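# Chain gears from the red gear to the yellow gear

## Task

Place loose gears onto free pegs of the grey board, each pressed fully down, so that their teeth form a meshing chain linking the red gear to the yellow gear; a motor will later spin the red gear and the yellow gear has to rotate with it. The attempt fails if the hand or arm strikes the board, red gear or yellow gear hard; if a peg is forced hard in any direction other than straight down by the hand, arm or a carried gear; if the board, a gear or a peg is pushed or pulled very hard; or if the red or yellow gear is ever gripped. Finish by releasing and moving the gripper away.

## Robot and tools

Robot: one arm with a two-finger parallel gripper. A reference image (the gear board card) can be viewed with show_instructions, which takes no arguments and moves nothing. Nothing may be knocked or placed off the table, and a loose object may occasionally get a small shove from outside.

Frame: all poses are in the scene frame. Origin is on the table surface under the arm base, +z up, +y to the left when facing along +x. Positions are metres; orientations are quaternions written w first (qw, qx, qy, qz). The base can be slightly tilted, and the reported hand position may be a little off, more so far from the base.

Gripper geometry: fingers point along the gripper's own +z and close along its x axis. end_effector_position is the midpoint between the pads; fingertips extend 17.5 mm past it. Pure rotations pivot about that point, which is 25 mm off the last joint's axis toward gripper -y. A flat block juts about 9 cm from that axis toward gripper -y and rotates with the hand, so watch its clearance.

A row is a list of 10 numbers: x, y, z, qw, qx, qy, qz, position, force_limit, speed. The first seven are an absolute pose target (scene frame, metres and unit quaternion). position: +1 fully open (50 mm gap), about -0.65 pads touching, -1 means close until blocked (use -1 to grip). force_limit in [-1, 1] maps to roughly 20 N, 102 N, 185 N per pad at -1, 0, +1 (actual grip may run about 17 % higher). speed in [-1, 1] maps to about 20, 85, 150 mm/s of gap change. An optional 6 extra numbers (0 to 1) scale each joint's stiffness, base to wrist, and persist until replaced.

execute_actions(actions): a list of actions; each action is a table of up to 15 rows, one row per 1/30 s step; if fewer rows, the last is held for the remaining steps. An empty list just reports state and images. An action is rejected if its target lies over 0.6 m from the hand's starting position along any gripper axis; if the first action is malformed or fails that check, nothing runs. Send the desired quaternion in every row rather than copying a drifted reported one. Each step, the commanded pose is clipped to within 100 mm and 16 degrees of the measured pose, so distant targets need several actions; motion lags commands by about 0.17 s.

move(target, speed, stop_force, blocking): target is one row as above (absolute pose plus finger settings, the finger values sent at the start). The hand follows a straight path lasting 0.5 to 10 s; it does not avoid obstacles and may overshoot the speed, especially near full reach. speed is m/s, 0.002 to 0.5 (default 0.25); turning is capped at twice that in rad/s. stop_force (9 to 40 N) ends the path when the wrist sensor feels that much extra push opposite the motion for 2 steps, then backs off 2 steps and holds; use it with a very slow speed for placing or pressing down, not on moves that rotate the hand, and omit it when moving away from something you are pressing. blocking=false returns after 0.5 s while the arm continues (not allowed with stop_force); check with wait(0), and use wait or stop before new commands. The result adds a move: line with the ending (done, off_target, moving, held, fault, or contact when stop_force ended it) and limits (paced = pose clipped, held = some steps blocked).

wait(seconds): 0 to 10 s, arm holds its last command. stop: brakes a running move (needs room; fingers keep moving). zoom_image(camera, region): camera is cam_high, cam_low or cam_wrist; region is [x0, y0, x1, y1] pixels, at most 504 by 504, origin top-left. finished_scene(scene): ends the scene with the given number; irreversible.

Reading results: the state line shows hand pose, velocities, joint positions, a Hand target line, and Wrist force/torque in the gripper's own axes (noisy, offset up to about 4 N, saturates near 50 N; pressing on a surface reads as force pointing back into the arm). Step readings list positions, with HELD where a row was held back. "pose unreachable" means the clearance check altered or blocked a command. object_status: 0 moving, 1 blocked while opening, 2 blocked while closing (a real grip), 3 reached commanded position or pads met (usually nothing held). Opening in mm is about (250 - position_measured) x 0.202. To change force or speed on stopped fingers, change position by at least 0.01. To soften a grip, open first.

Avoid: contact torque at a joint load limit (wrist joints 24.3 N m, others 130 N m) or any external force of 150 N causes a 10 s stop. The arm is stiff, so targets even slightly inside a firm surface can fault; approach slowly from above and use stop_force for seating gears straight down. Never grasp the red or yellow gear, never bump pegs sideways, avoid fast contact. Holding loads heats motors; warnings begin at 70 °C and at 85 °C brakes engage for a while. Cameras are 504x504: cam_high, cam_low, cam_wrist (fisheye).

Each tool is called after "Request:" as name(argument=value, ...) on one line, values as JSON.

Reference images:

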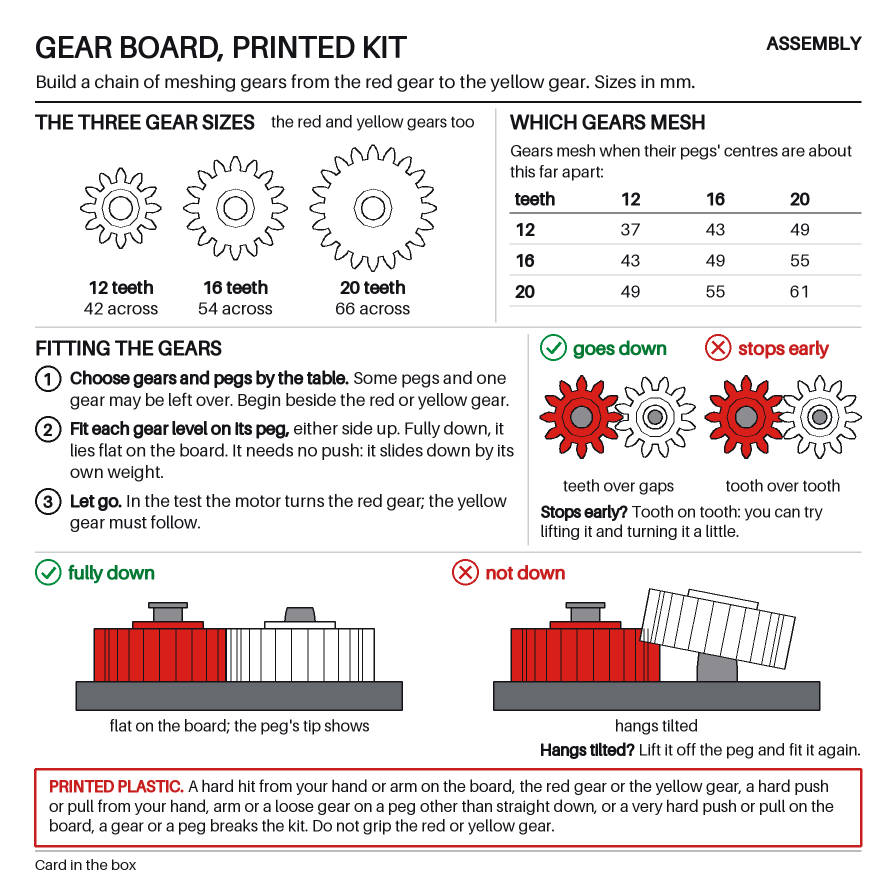

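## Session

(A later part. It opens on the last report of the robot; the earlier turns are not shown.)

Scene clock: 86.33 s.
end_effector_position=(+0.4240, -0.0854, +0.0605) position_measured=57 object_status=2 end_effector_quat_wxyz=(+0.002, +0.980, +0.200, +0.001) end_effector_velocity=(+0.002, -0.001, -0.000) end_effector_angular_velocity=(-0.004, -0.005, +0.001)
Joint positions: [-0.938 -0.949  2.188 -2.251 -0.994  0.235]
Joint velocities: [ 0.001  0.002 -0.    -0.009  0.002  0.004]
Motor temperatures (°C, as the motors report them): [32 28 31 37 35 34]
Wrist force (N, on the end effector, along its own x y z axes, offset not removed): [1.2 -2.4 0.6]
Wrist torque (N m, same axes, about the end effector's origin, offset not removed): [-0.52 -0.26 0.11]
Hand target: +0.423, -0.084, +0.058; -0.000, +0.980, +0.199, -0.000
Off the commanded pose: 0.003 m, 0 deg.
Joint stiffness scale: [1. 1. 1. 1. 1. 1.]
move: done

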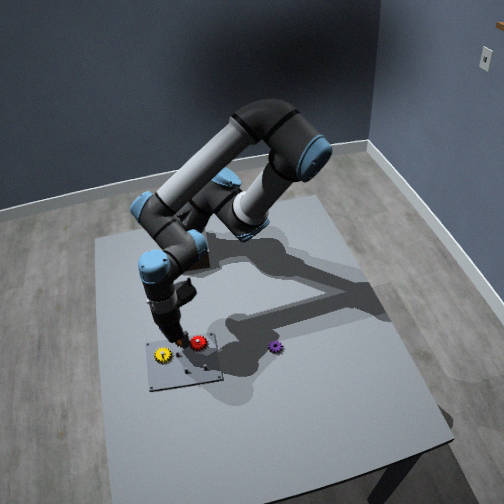

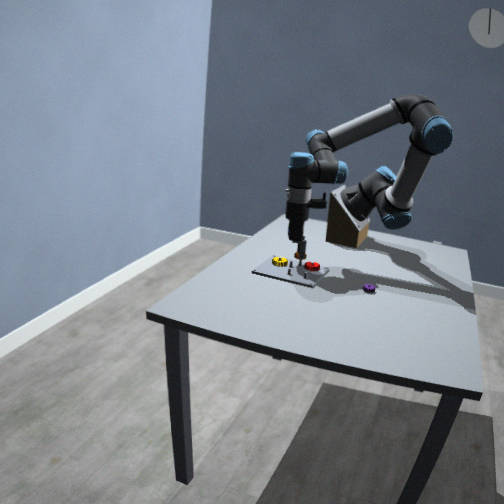

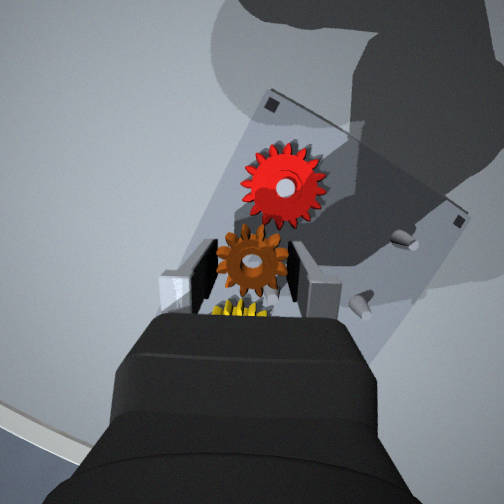

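Request:
wait(seconds=0)

Request:
zoom_image(camera="cam_wrist", region=[227, 240, 277, 285])

Scene clock: 88.03 s.
end_effector_position=(+0.4242, -0.0855, +0.0605) position_measured=57 object_status=2 end_effector_quat_wxyz=(+0.002, +0.980, +0.201, +0.001) end_effector_velocity=(+0.000, -0.000, +0.000) end_effector_angular_velocity=(-0.000, -0.000, -0.001)
Joint positions: [-0.938 -0.949  2.188 -2.252 -0.994  0.235]
Joint velocities: [-0.     0.    -0.    -0.    -0.     0.001]
Motor temperatures (°C, as the motors report them): [32 28 31 37 35 34]
Wrist force (N, on the end effector, along its own x y z axes, offset not removed): [-0.4 -2.3 -0.2]
Wrist torque (N m, same axes, about the end effector's origin, offset not removed): [-0.53 -0.02 0.20]
Hand target: +0.423, -0.084, +0.058; -0.000, +0.980, +0.199, -0.000
Off the commanded pose: 0.003 m, 0 deg.
Joint stiffness scale: [1. 1. 1. 1. 1. 1.]

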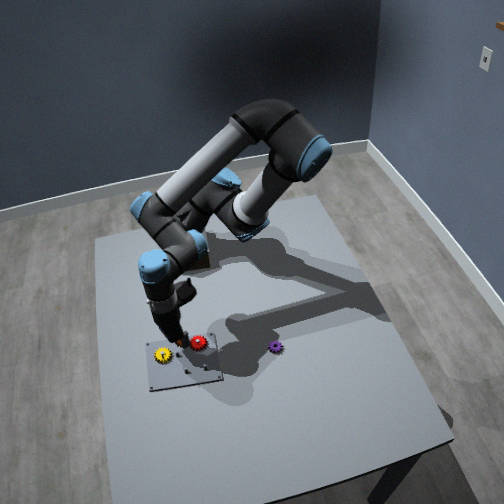

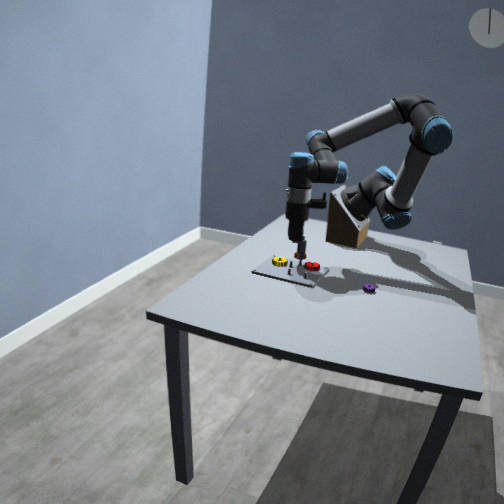

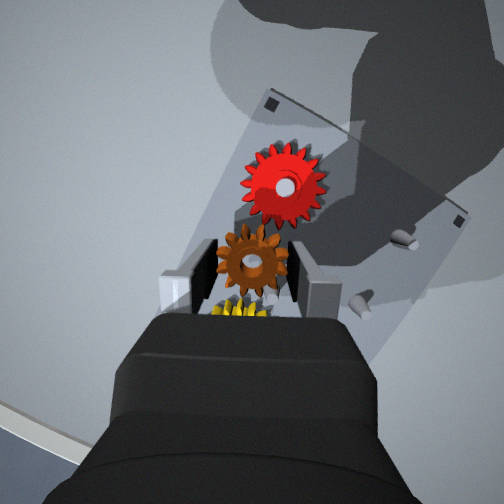

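Region (227, 240, 277, 285) of cam_wrist's 504x504 image, scaled by 10.080, with more detail than that image has; it fills the top 454 rows of this view, and the rest is white.

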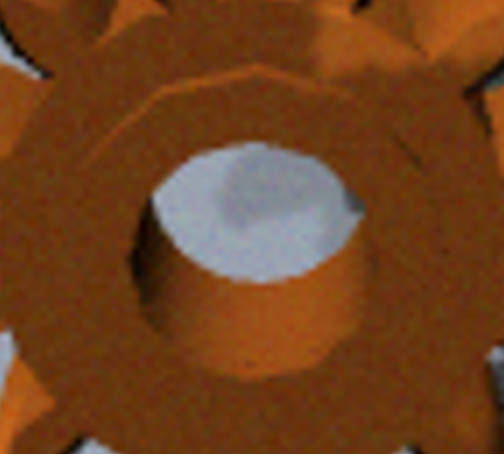

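Request:
move(target=[0.4365,-0.1175,0.064,0,0.9799,0.1994,0,-1,-0.6,0], speed=0.05)

Request:
zoom_image(camera="cam_wrist", region=[190, 110, 330, 280])

Scene clock: 99.07 s.
end_effector_position=(+0.4356, -0.1155, +0.0629) position_measured=57 object_status=2 end_effector_quat_wxyz=(-0.001, +0.980, +0.199, -0.000) end_effector_velocity=(-0.000, +0.000, +0.000) end_effector_angular_velocity=(+0.001, +0.002, +0.001)
Joint positions: [-0.955 -0.877  2.114 -2.232 -1.004  0.216]
Joint velocities: [ 0.001 -0.    -0.001  0.003 -0.    -0.001]
Motor temperatures (°C, as the motors report them): [32 28 31 37 35 34]
Wrist force (N, on the end effector, along its own x y z axes, offset not removed): [-0.6 -1.9 -1.6]
Wrist torque (N m, same axes, about the end effector's origin, offset not removed): [-0.40 -0.02 0.17]
Hand target: +0.436, -0.118, +0.064; +0.000, +0.980, +0.199, +0.000
Off the commanded pose: 0.002 m, 0 deg.
Joint stiffness scale: [1. 1. 1. 1. 1. 1.]
move: done

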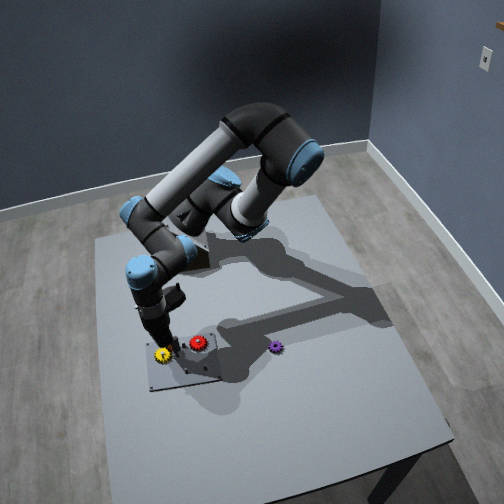

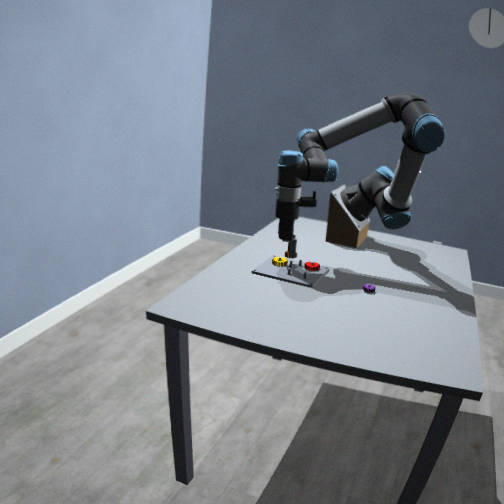

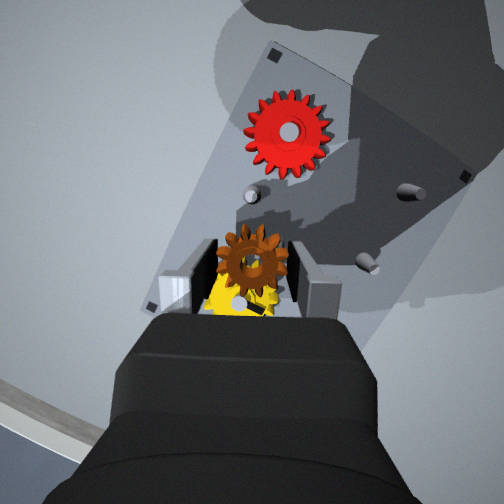

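Region (190, 110, 330, 280) of cam_wrist's 504x504 image, scaled by 2.965, with more detail than that image has; it fills the left 415 columns of this view, and the rest is white.

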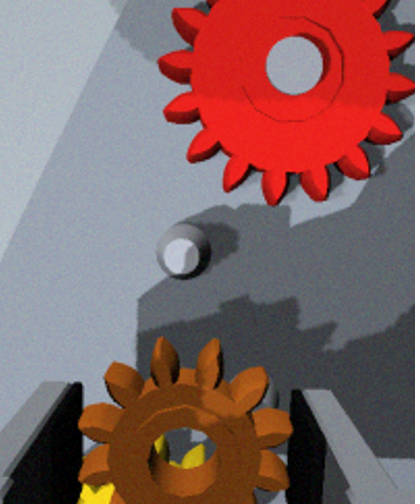

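Request:
move(target=[0.4205,-0.0835,0.058,0,0.9799,0.1994,0,-1,-0.6,0], speed=0.05)

Request:
zoom_image(camera="cam_wrist", region=[227, 240, 277, 285])

Scene clock: 110.40 s.
end_effector_position=(+0.4215, -0.0855, +0.0591) position_measured=57 object_status=2 end_effector_quat_wxyz=(+0.001, +0.980, +0.200, +0.000) end_effector_velocity=(-0.001, +0.001, -0.001) end_effector_angular_velocity=(+0.002, -0.001, -0.002)
Joint positions: [-0.94  -0.948  2.193 -2.253 -0.995  0.233]
Joint velocities: [ 0.001 -0.     0.003 -0.002  0.002  0.002]
Motor temperatures (°C, as the motors report them): [32 28 31 37 35 34]
Wrist force (N, on the end effector, along its own x y z axes, offset not removed): [0.3 -2.1 -0.5]
Wrist torque (N m, same axes, about the end effector's origin, offset not removed): [-0.47 -0.20 0.19]
Hand target: +0.421, -0.083, +0.058; -0.000, +0.980, +0.199, -0.000
Off the commanded pose: 0.002 m, 0 deg.
Joint stiffness scale: [1. 1. 1. 1. 1. 1.]
move: done

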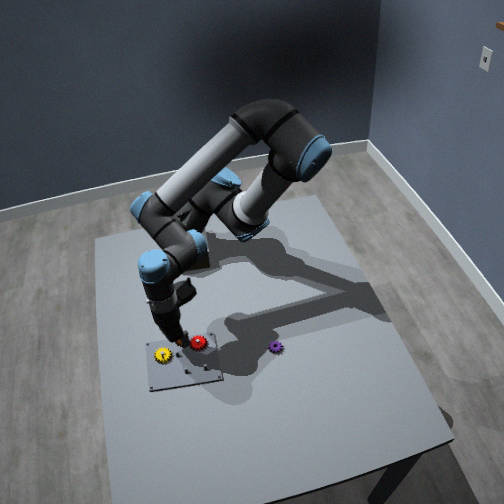

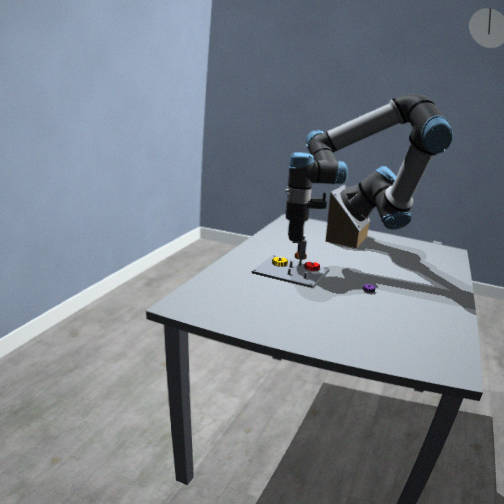

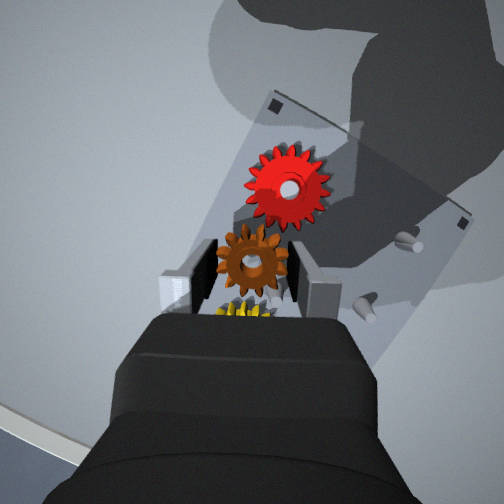

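Region (227, 240, 277, 285) of cam_wrist's 504x504 image, scaled by 10.080, with more detail than that image has; it fills the top 454 rows of this view, and the rest is white.

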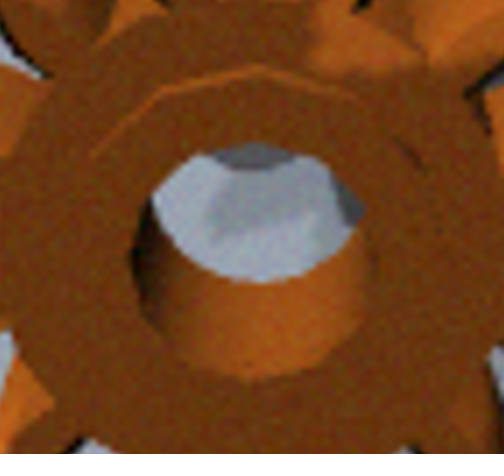

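Request:
move(target=[0.4195,-0.082,0.050,0,0.9799,0.1994,0,-1,-0.6,0], speed=0.012, stop_force=9)

Request:
zoom_image(camera="cam_wrist", region=[212, 200, 312, 300])

Scene clock: 115.37 s.
end_effector_position=(+0.4211, -0.0835, +0.0525) position_measured=57 object_status=2 end_effector_quat_wxyz=(+0.002, +0.980, +0.200, +0.001) end_effector_velocity=(-0.000, -0.000, -0.002) end_effector_angular_velocity=(-0.002, -0.001, -0.000)
Joint positions: [-0.93  -0.941  2.203 -2.278 -0.99   0.242]
Joint velocities: [ 0.002  0.002  0.003 -0.009  0.     0.004]
Motor temperatures (°C, as the motors report them): [32 28 31 37 35 34]
Wrist force (N, on the end effector, along its own x y z axes, offset not removed): [0.5 -3.4 0.2]
Wrist torque (N m, same axes, about the end effector's origin, offset not removed): [-0.72 -0.16 0.12]
Hand target: +0.419, -0.082, +0.050; -0.000, +0.980, +0.199, -0.000
Off the commanded pose: 0.003 m, 0 deg.
Joint stiffness scale: [1. 1. 1. 1. 1. 1.]
move: done

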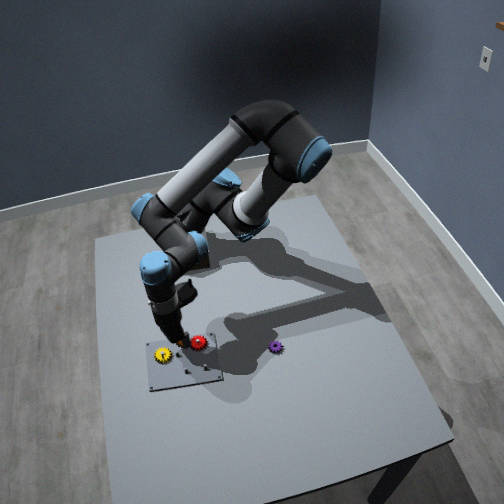

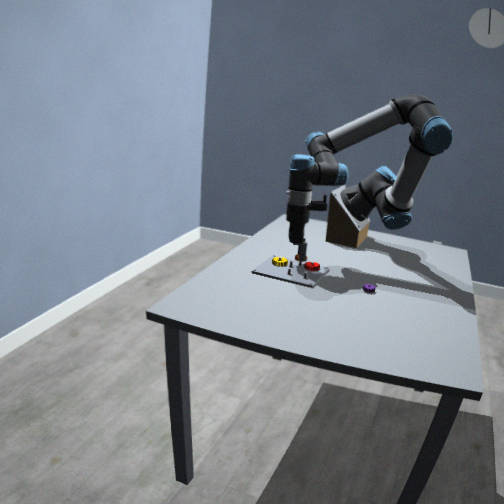

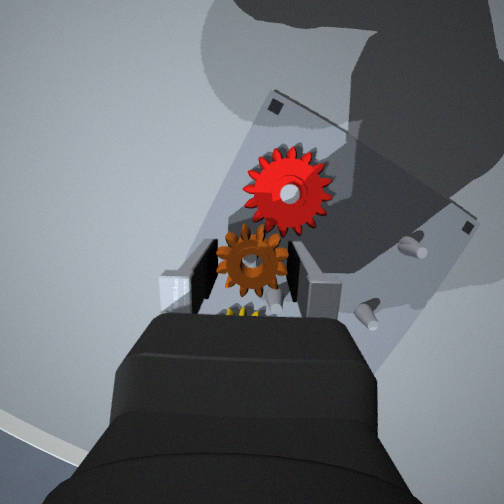

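Region (212, 200, 312, 300) of cam_wrist's 504x504 image, scaled by 5.040, with more detail than that image has.

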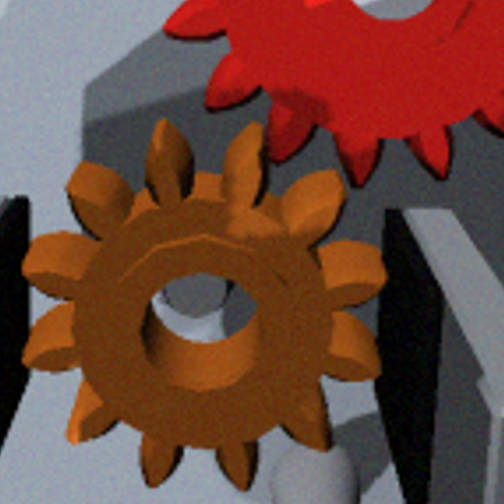

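Request:
move(target=[0.4188,-0.0823,0.039,0,0.9799,0.1994,0,-1,-0.6,0], speed=0.01, stop_force=9)

Request:
zoom_image(camera="cam_wrist", region=[212, 200, 312, 300])

Scene clock: 121.87 s.
end_effector_position=(+0.4205, -0.0838, +0.0416) position_measured=57 object_status=2 end_effector_quat_wxyz=(+0.002, +0.980, +0.200, +0.001) end_effector_velocity=(-0.001, -0.000, -0.003) end_effector_angular_velocity=(-0.000, +0.001, -0.001)
Joint positions: [-0.918 -0.921  2.212 -2.314 -0.984  0.255]
Joint velocities: [ 0.002  0.006  0.004 -0.01  -0.     0.003]
Motor temperatures (°C, as the motors report them): [32 28 31 37 35 34]
Wrist force (N, on the end effector, along its own x y z axes, offset not removed): [0.0 -0.3 -0.5]
Wrist torque (N m, same axes, about the end effector's origin, offset not removed): [-0.16 0.00 0.19]
Hand target: +0.419, -0.082, +0.039; -0.000, +0.980, +0.199, -0.000
Off the commanded pose: 0.003 m, 0 deg.
Joint stiffness scale: [1. 1. 1. 1. 1. 1.]
move: done

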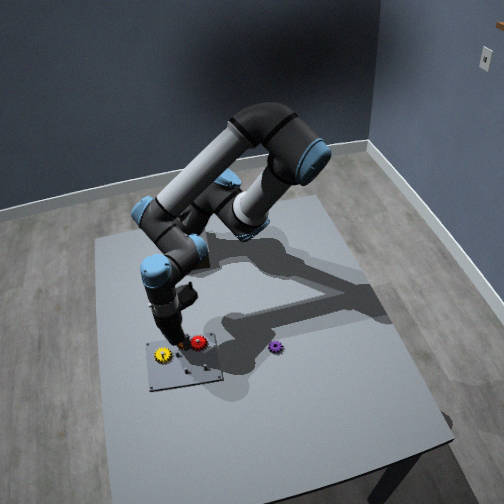

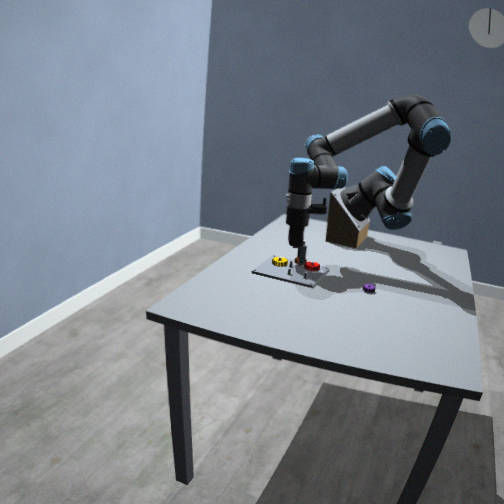

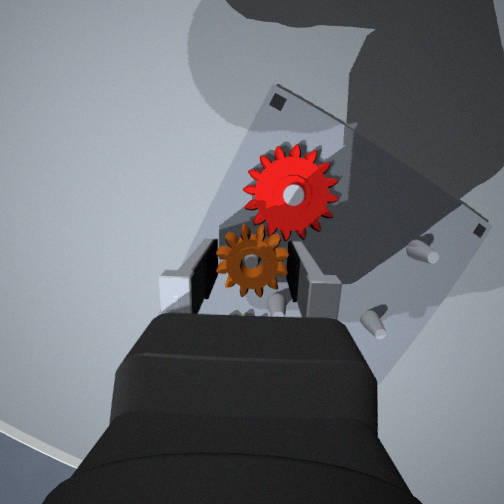

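Region (212, 200, 312, 300) of cam_wrist's 504x504 image, scaled by 5.040, with more detail than that image has.

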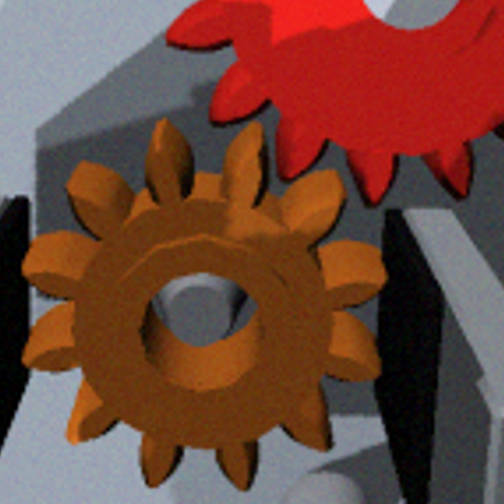

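Well aligned. Lower a little more, then release.

Request:
move(target=[0.4188,-0.0826,0.032,0,0.9799,0.1994,0,-1,-0.6,0], speed=0.01, stop_force=9)

Request:
execute_actions(actions=[[[0.4188,-0.0826,0.034,0,0.9799,0.1994,0,0.85,-0.6,-0.5]]])

Request:
move(target=[0.420,-0.083,0.075,0,0.9799,0.1994,0,0.85,-0.6,-0.5], speed=0.05)

Request:
zoom_image(camera="cam_wrist", region=[180, 150, 350, 320])

Request:
zoom_image(camera="cam_low", region=[265, 230, 335, 285])

Scene clock: 127.87 s.
end_effector_position=(+0.4203, -0.0839, +0.0344) position_measured=57 object_status=2 end_effector_quat_wxyz=(+0.002, +0.980, +0.200, +0.001) end_effector_velocity=(+0.000, +0.000, -0.002) end_effector_angular_velocity=(-0.000, -0.001, +0.001)
Joint positions: [-0.91  -0.906  2.216 -2.337 -0.979  0.263]
Joint velocities: [ 0.003  0.004  0.002 -0.009  0.002  0.003]
Motor temperatures (°C, as the motors report them): [32 28 31 37 35 34]
Wrist force (N, on the end effector, along its own x y z axes, offset not removed): [-0.3 -1.7 -0.4]
Wrist torque (N m, same axes, about the end effector's origin, offset not removed): [-0.22 -0.15 0.15]
Hand target: +0.419, -0.083, +0.032; -0.000, +0.980, +0.199, -0.000
Off the commanded pose: 0.003 m, 0 deg.
Joint stiffness scale: [1. 1. 1. 1. 1. 1.]
move: done

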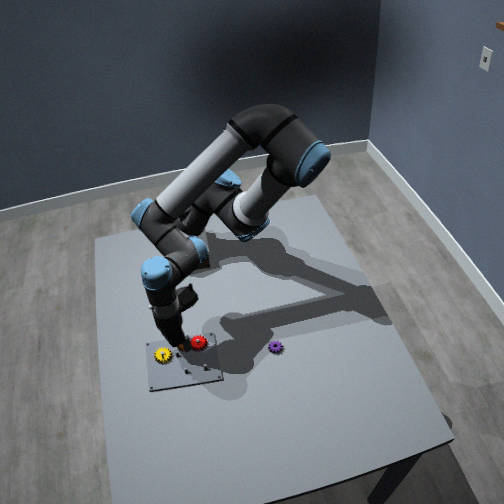

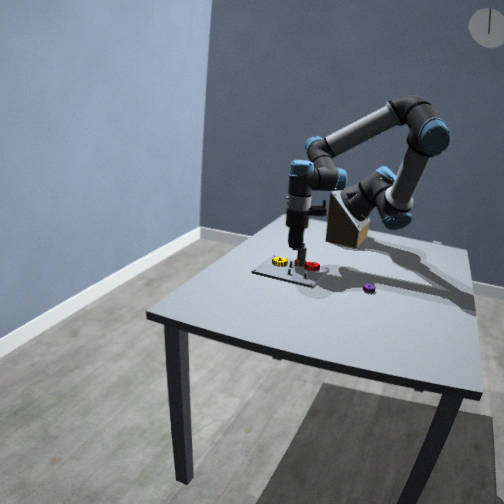

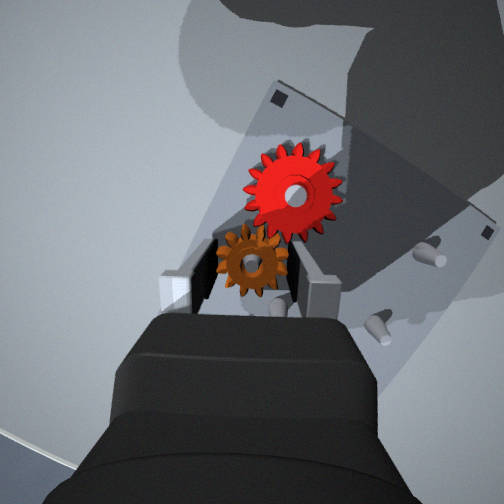

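Scene clock: 128.37 s.
end_effector_position=(+0.4198, -0.0836, +0.0341) position_measured=25 object_status=3 end_effector_quat_wxyz=(+0.001, +0.980, +0.200, +0.000) end_effector_velocity=(+0.000, +0.000, -0.000) end_effector_angular_velocity=(+0.000, +0.001, +0.001)
Joint positions: [-0.91  -0.906  2.216 -2.334 -0.979  0.263]
Joint velocities: [ 0.001  0.001 -0.001  0.     0.    -0.001]
Motor temperatures (°C, as the motors report them): [32 28 31 37 35 34]
Wrist force (N, on the end effector, along its own x y z axes, offset not removed): [2.3 0.6 -1.1]
Wrist torque (N m, same axes, about the end effector's origin, offset not removed): [-0.57 -0.37 0.15]
Hand target: +0.419, -0.083, +0.034; +0.000, +0.980, +0.199, +0.000
Off the commanded pose: 0.001 m, 0 deg.
Joint stiffness scale: [1. 1. 1. 1. 1. 1.]
Step readings (end_effector_position):
0: (+0.4203, -0.0839, +0.0344)
1: (+0.4203, -0.0839, +0.0343)
2: (+0.4202, -0.0839, +0.0343)
4: (+0.4201, -0.0838, +0.0342)
8: (+0.4199, -0.0836, +0.0342)
15: end_effector_position above

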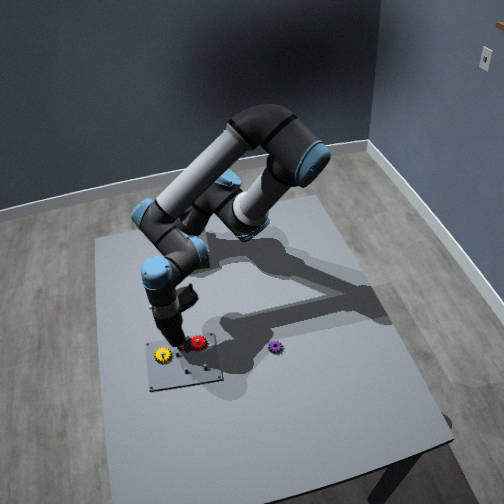

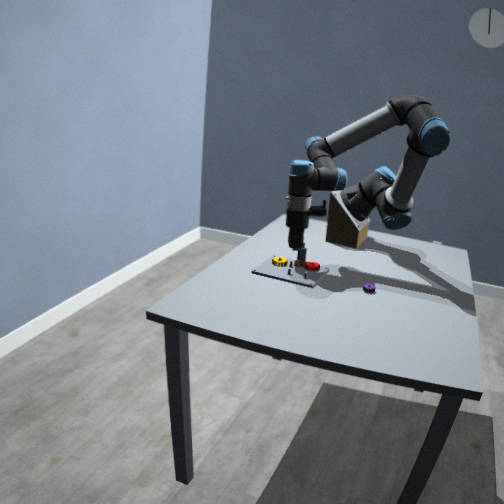

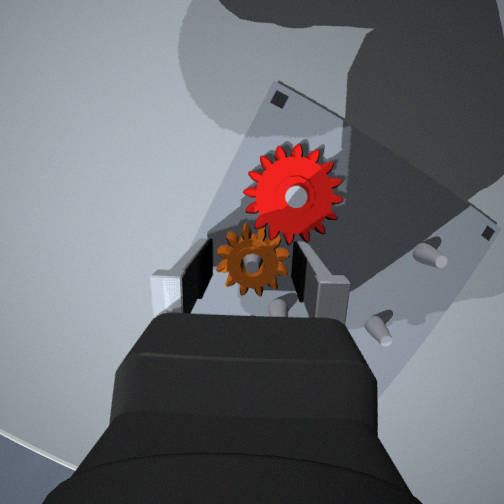

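Scene clock: 129.60 s.
end_effector_position=(+0.4187, -0.0817, +0.0725) position_measured=25 object_status=3 end_effector_quat_wxyz=(-0.002, +0.980, +0.198, -0.001) end_effector_velocity=(-0.003, +0.002, -0.001) end_effector_angular_velocity=(+0.010, +0.009, -0.001)
Joint positions: [-0.956 -0.979  2.189 -2.202 -1.004  0.216]
Joint velocities: [ 0.     0.001 -0.     0.015 -0.001 -0.007]
Motor temperatures (°C, as the motors report them): [32 28 31 37 35 34]
Wrist force (N, on the end effector, along its own x y z axes, offset not removed): [-0.3 -2.8 -0.4]
Wrist torque (N m, same axes, about the end effector's origin, offset not removed): [-0.61 0.00 0.23]
Hand target: +0.420, -0.083, +0.075; +0.000, +0.980, +0.199, -0.000
Off the commanded pose: 0.003 m, 0 deg.
Joint stiffness scale: [1. 1. 1. 1. 1. 1.]
move: done

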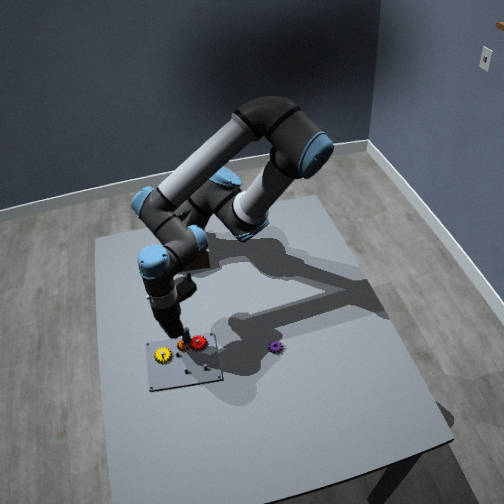

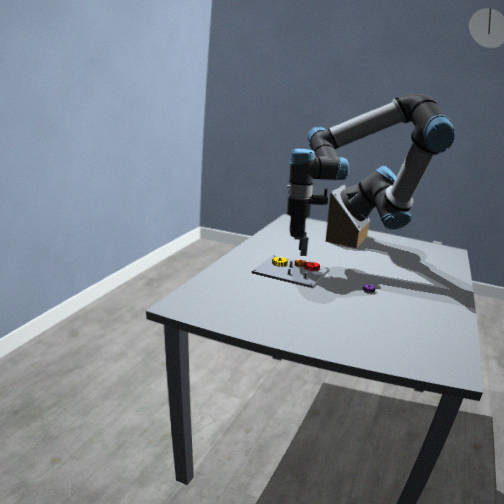

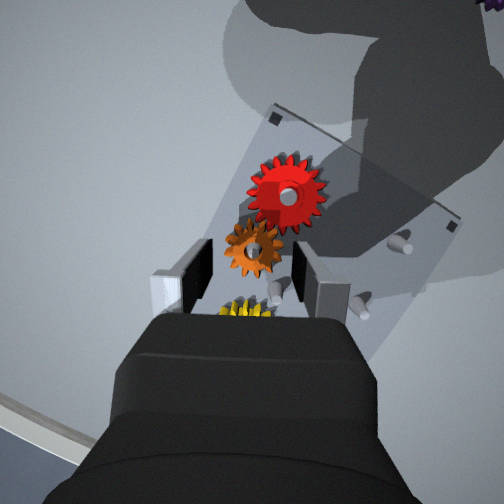

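Region (180, 150, 350, 320) of cam_wrist's 504x504 image, scaled by 2.965, with more detail than that image has.

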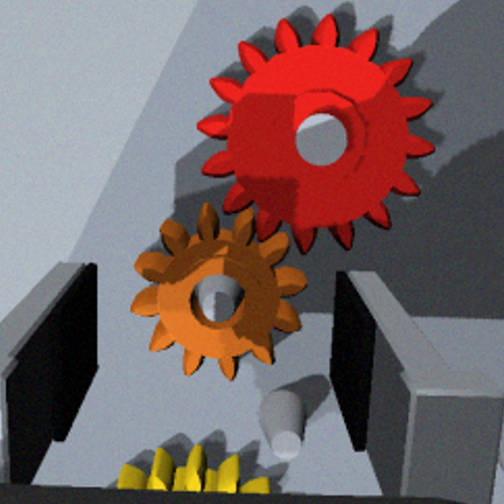

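Region (265, 230, 335, 285) of cam_low's 504x504 image, scaled by 7.200, with more detail than that image has; it fills the top 396 rows of this view, and the rest is white.

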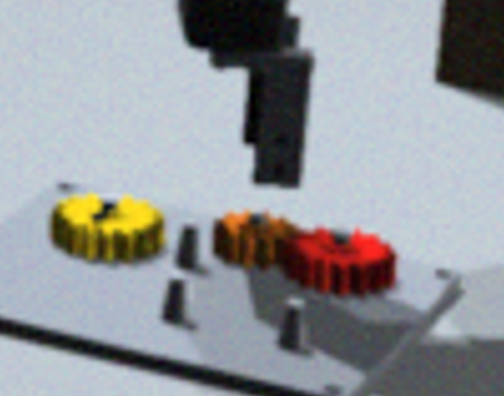

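Request:
move(target=[0.497,0.171,0.07,0,0.9799,0.1994,0,1,-0.6,0], speed=0.22)

Request:
zoom_image(camera="cam_wrist", region=[150, 160, 350, 330])

Scene clock: 135.97 s.
end_effector_position=(+0.4955, +0.1699, +0.0699) position_measured=3 object_status=3 end_effector_quat_wxyz=(-0.001, +0.980, +0.199, -0.000) end_effector_velocity=(+0.001, +0.002, -0.000) end_effector_angular_velocity=(+0.000, +0.000, -0.012)
Joint positions: [-0.549 -1.337  2.111 -2.058 -0.83   0.683]
Joint velocities: [ 0.003  0.    -0.003  0.     0.001  0.016]
Motor temperatures (°C, as the motors report them): [32 28 31 37 35 34]
Wrist force (N, on the end effector, along its own x y z axes, offset not removed): [-0.4 -2.1 1.3]
Wrist torque (N m, same axes, about the end effector's origin, offset not removed): [-0.44 -0.06 0.19]
Hand target: +0.497, +0.171, +0.070; -0.001, +0.980, +0.200, -0.000
Off the commanded pose: 0.002 m, 0 deg.
Joint stiffness scale: [1. 1. 1. 1. 1. 1.]
move: done

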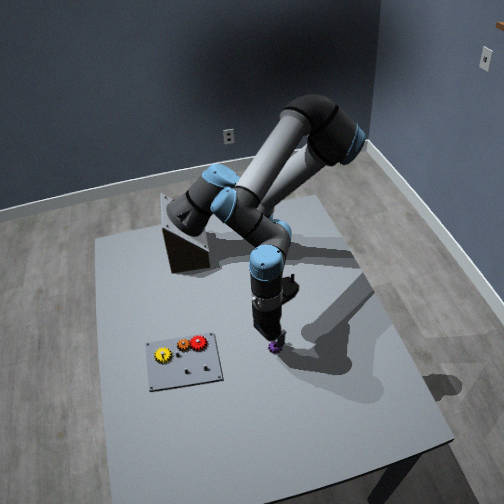

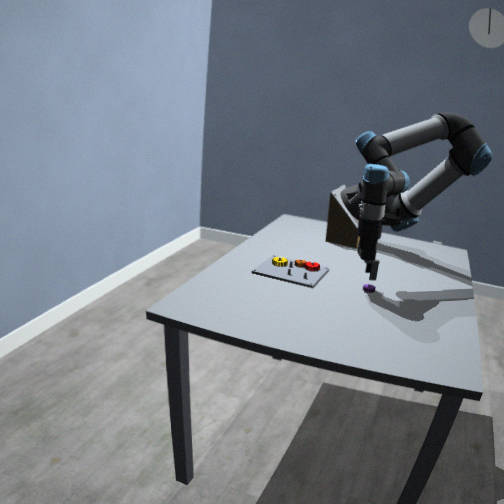

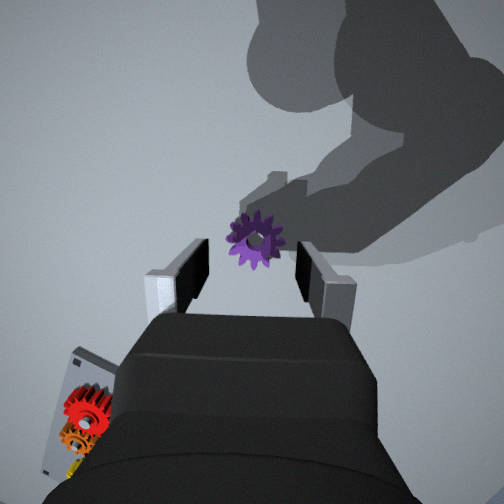

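Region (150, 160, 350, 330) of cam_wrist's 504x504 image, scaled by 2.520, with more detail than that image has; it fills the top 428 rows of this view, and the rest is white.

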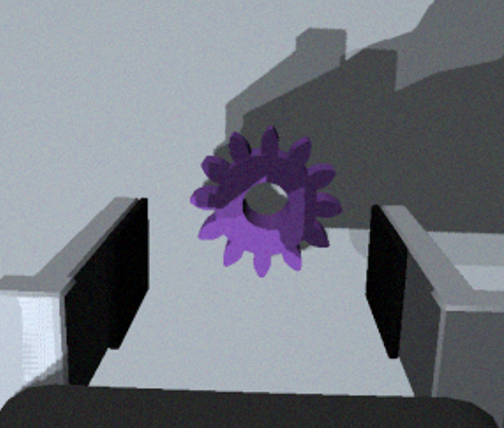

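Request:
move(target=[0.4955,0.174,0.048,0,0.9537,0.3007,0,1,-0.6,0], speed=0.12)

Request:
zoom_image(camera="cam_wrist", region=[150, 160, 350, 330])

Scene clock: 141.30 s.
end_effector_position=(+0.4976, +0.1738, +0.0505) position_measured=3 object_status=3 end_effector_quat_wxyz=(+0.002, +0.954, +0.300, +0.002) end_effector_velocity=(+0.001, +0.001, -0.000) end_effector_angular_velocity=(+0.000, -0.003, +0.015)
Joint positions: [-0.507 -1.305  2.113 -2.136 -0.82   0.534]
Joint velocities: [ 0.001  0.    -0.    -0.005  0.002 -0.01 ]
Motor temperatures (°C, as the motors report them): [32 28 31 37 35 34]
Wrist force (N, on the end effector, along its own x y z axes, offset not removed): [0.4 0.2 -1.7]
Wrist torque (N m, same axes, about the end effector's origin, offset not removed): [-0.05 -0.23 0.16]
Hand target: +0.495, +0.174, +0.048; -0.000, +0.954, +0.301, -0.000
Off the commanded pose: 0.003 m, 0 deg.
Joint stiffness scale: [1. 1. 1. 1. 1. 1.]
move: done

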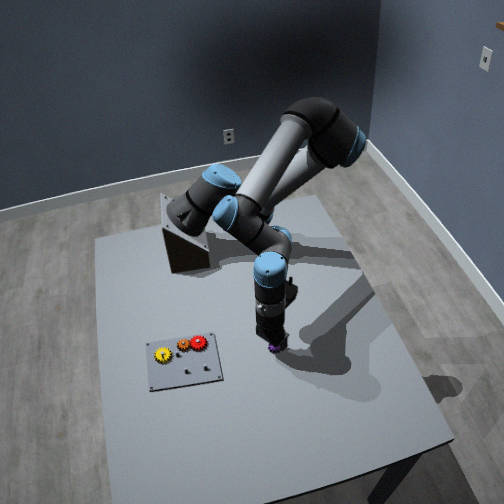

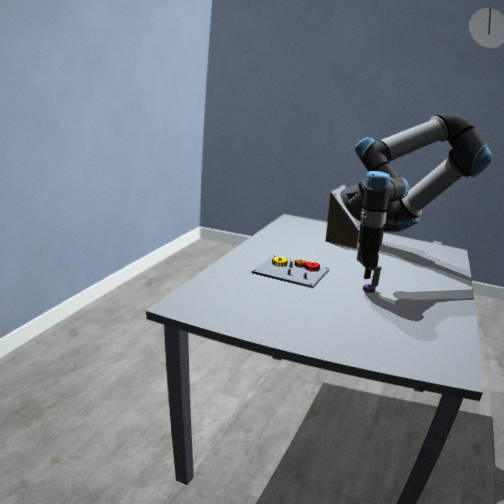

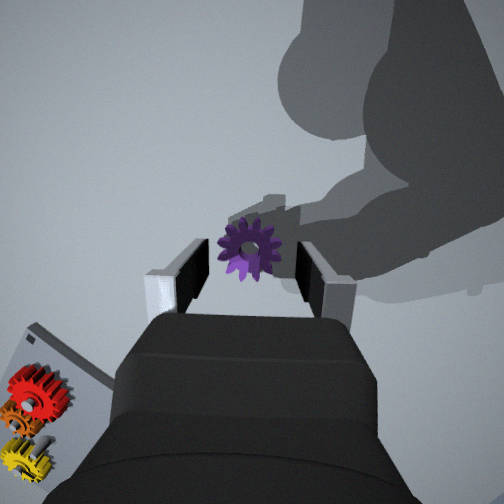

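Region (150, 160, 350, 330) of cam_wrist's 504x504 image, scaled by 2.520, with more detail than that image has; it fills the top 428 rows of this view, and the rest is white.

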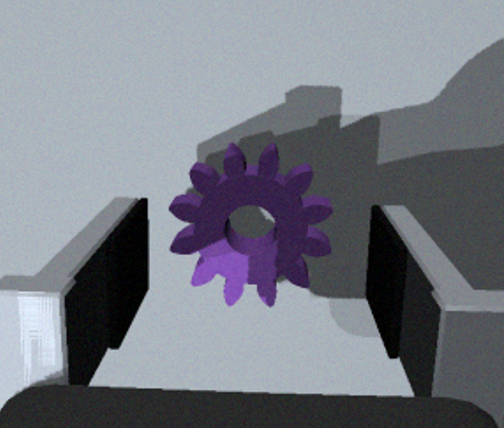

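Request:
move(target=[0.4928,0.1745,0.0215,0,0.9537,0.3007,0,1,-0.6,0], speed=0.04)

Request:
zoom_image(camera="cam_wrist", region=[150, 160, 350, 330])

Scene clock: 145.80 s.
end_effector_position=(+0.4948, +0.1742, +0.0239) position_measured=3 object_status=3 end_effector_quat_wxyz=(+0.002, +0.953, +0.302, +0.001) end_effector_velocity=(+0.002, +0.001, -0.000) end_effector_angular_velocity=(-0.001, -0.008, +0.003)
Joint positions: [-0.47  -1.265  2.138 -2.235 -0.812  0.579]
Joint velocities: [ 0.002  0.001  0.001 -0.014  0.002  0.007]
Motor temperatures (°C, as the motors report them): [32 28 31 37 35 34]
Wrist force (N, on the end effector, along its own x y z axes, offset not removed): [0.9 -1.8 -0.1]
Wrist torque (N m, same axes, about the end effector's origin, offset not removed): [-0.43 -0.23 0.17]
Hand target: +0.493, +0.175, +0.022; -0.000, +0.954, +0.301, -0.000
Off the commanded pose: 0.003 m, 0 deg.
Joint stiffness scale: [1. 1. 1. 1. 1. 1.]
move: done

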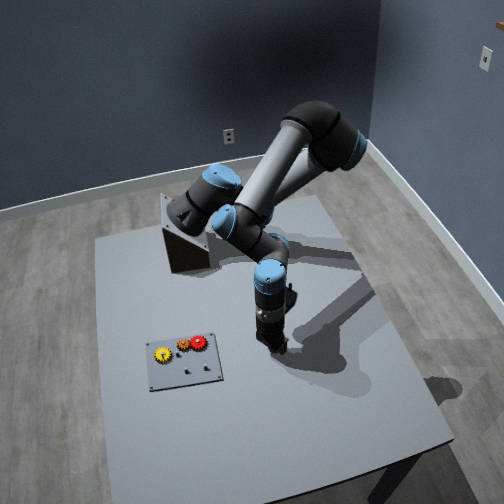

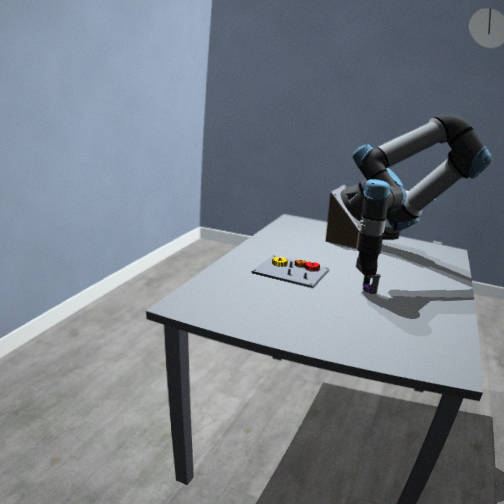

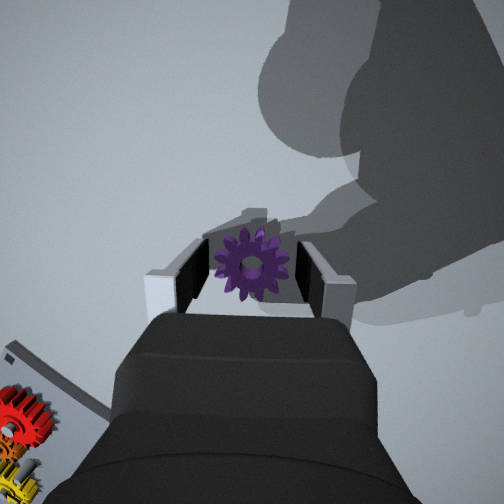

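Region (150, 160, 350, 330) of cam_wrist's 504x504 image, scaled by 2.520, with more detail than that image has; it fills the top 428 rows of this view, and the rest is white.

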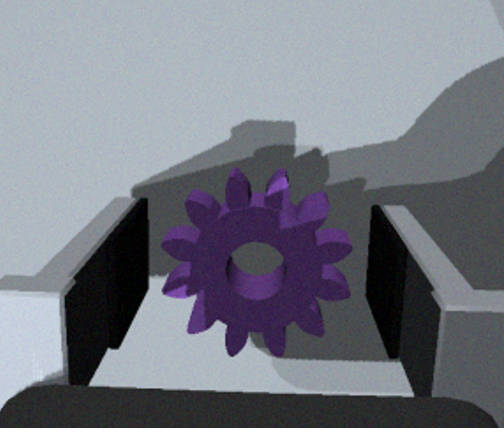

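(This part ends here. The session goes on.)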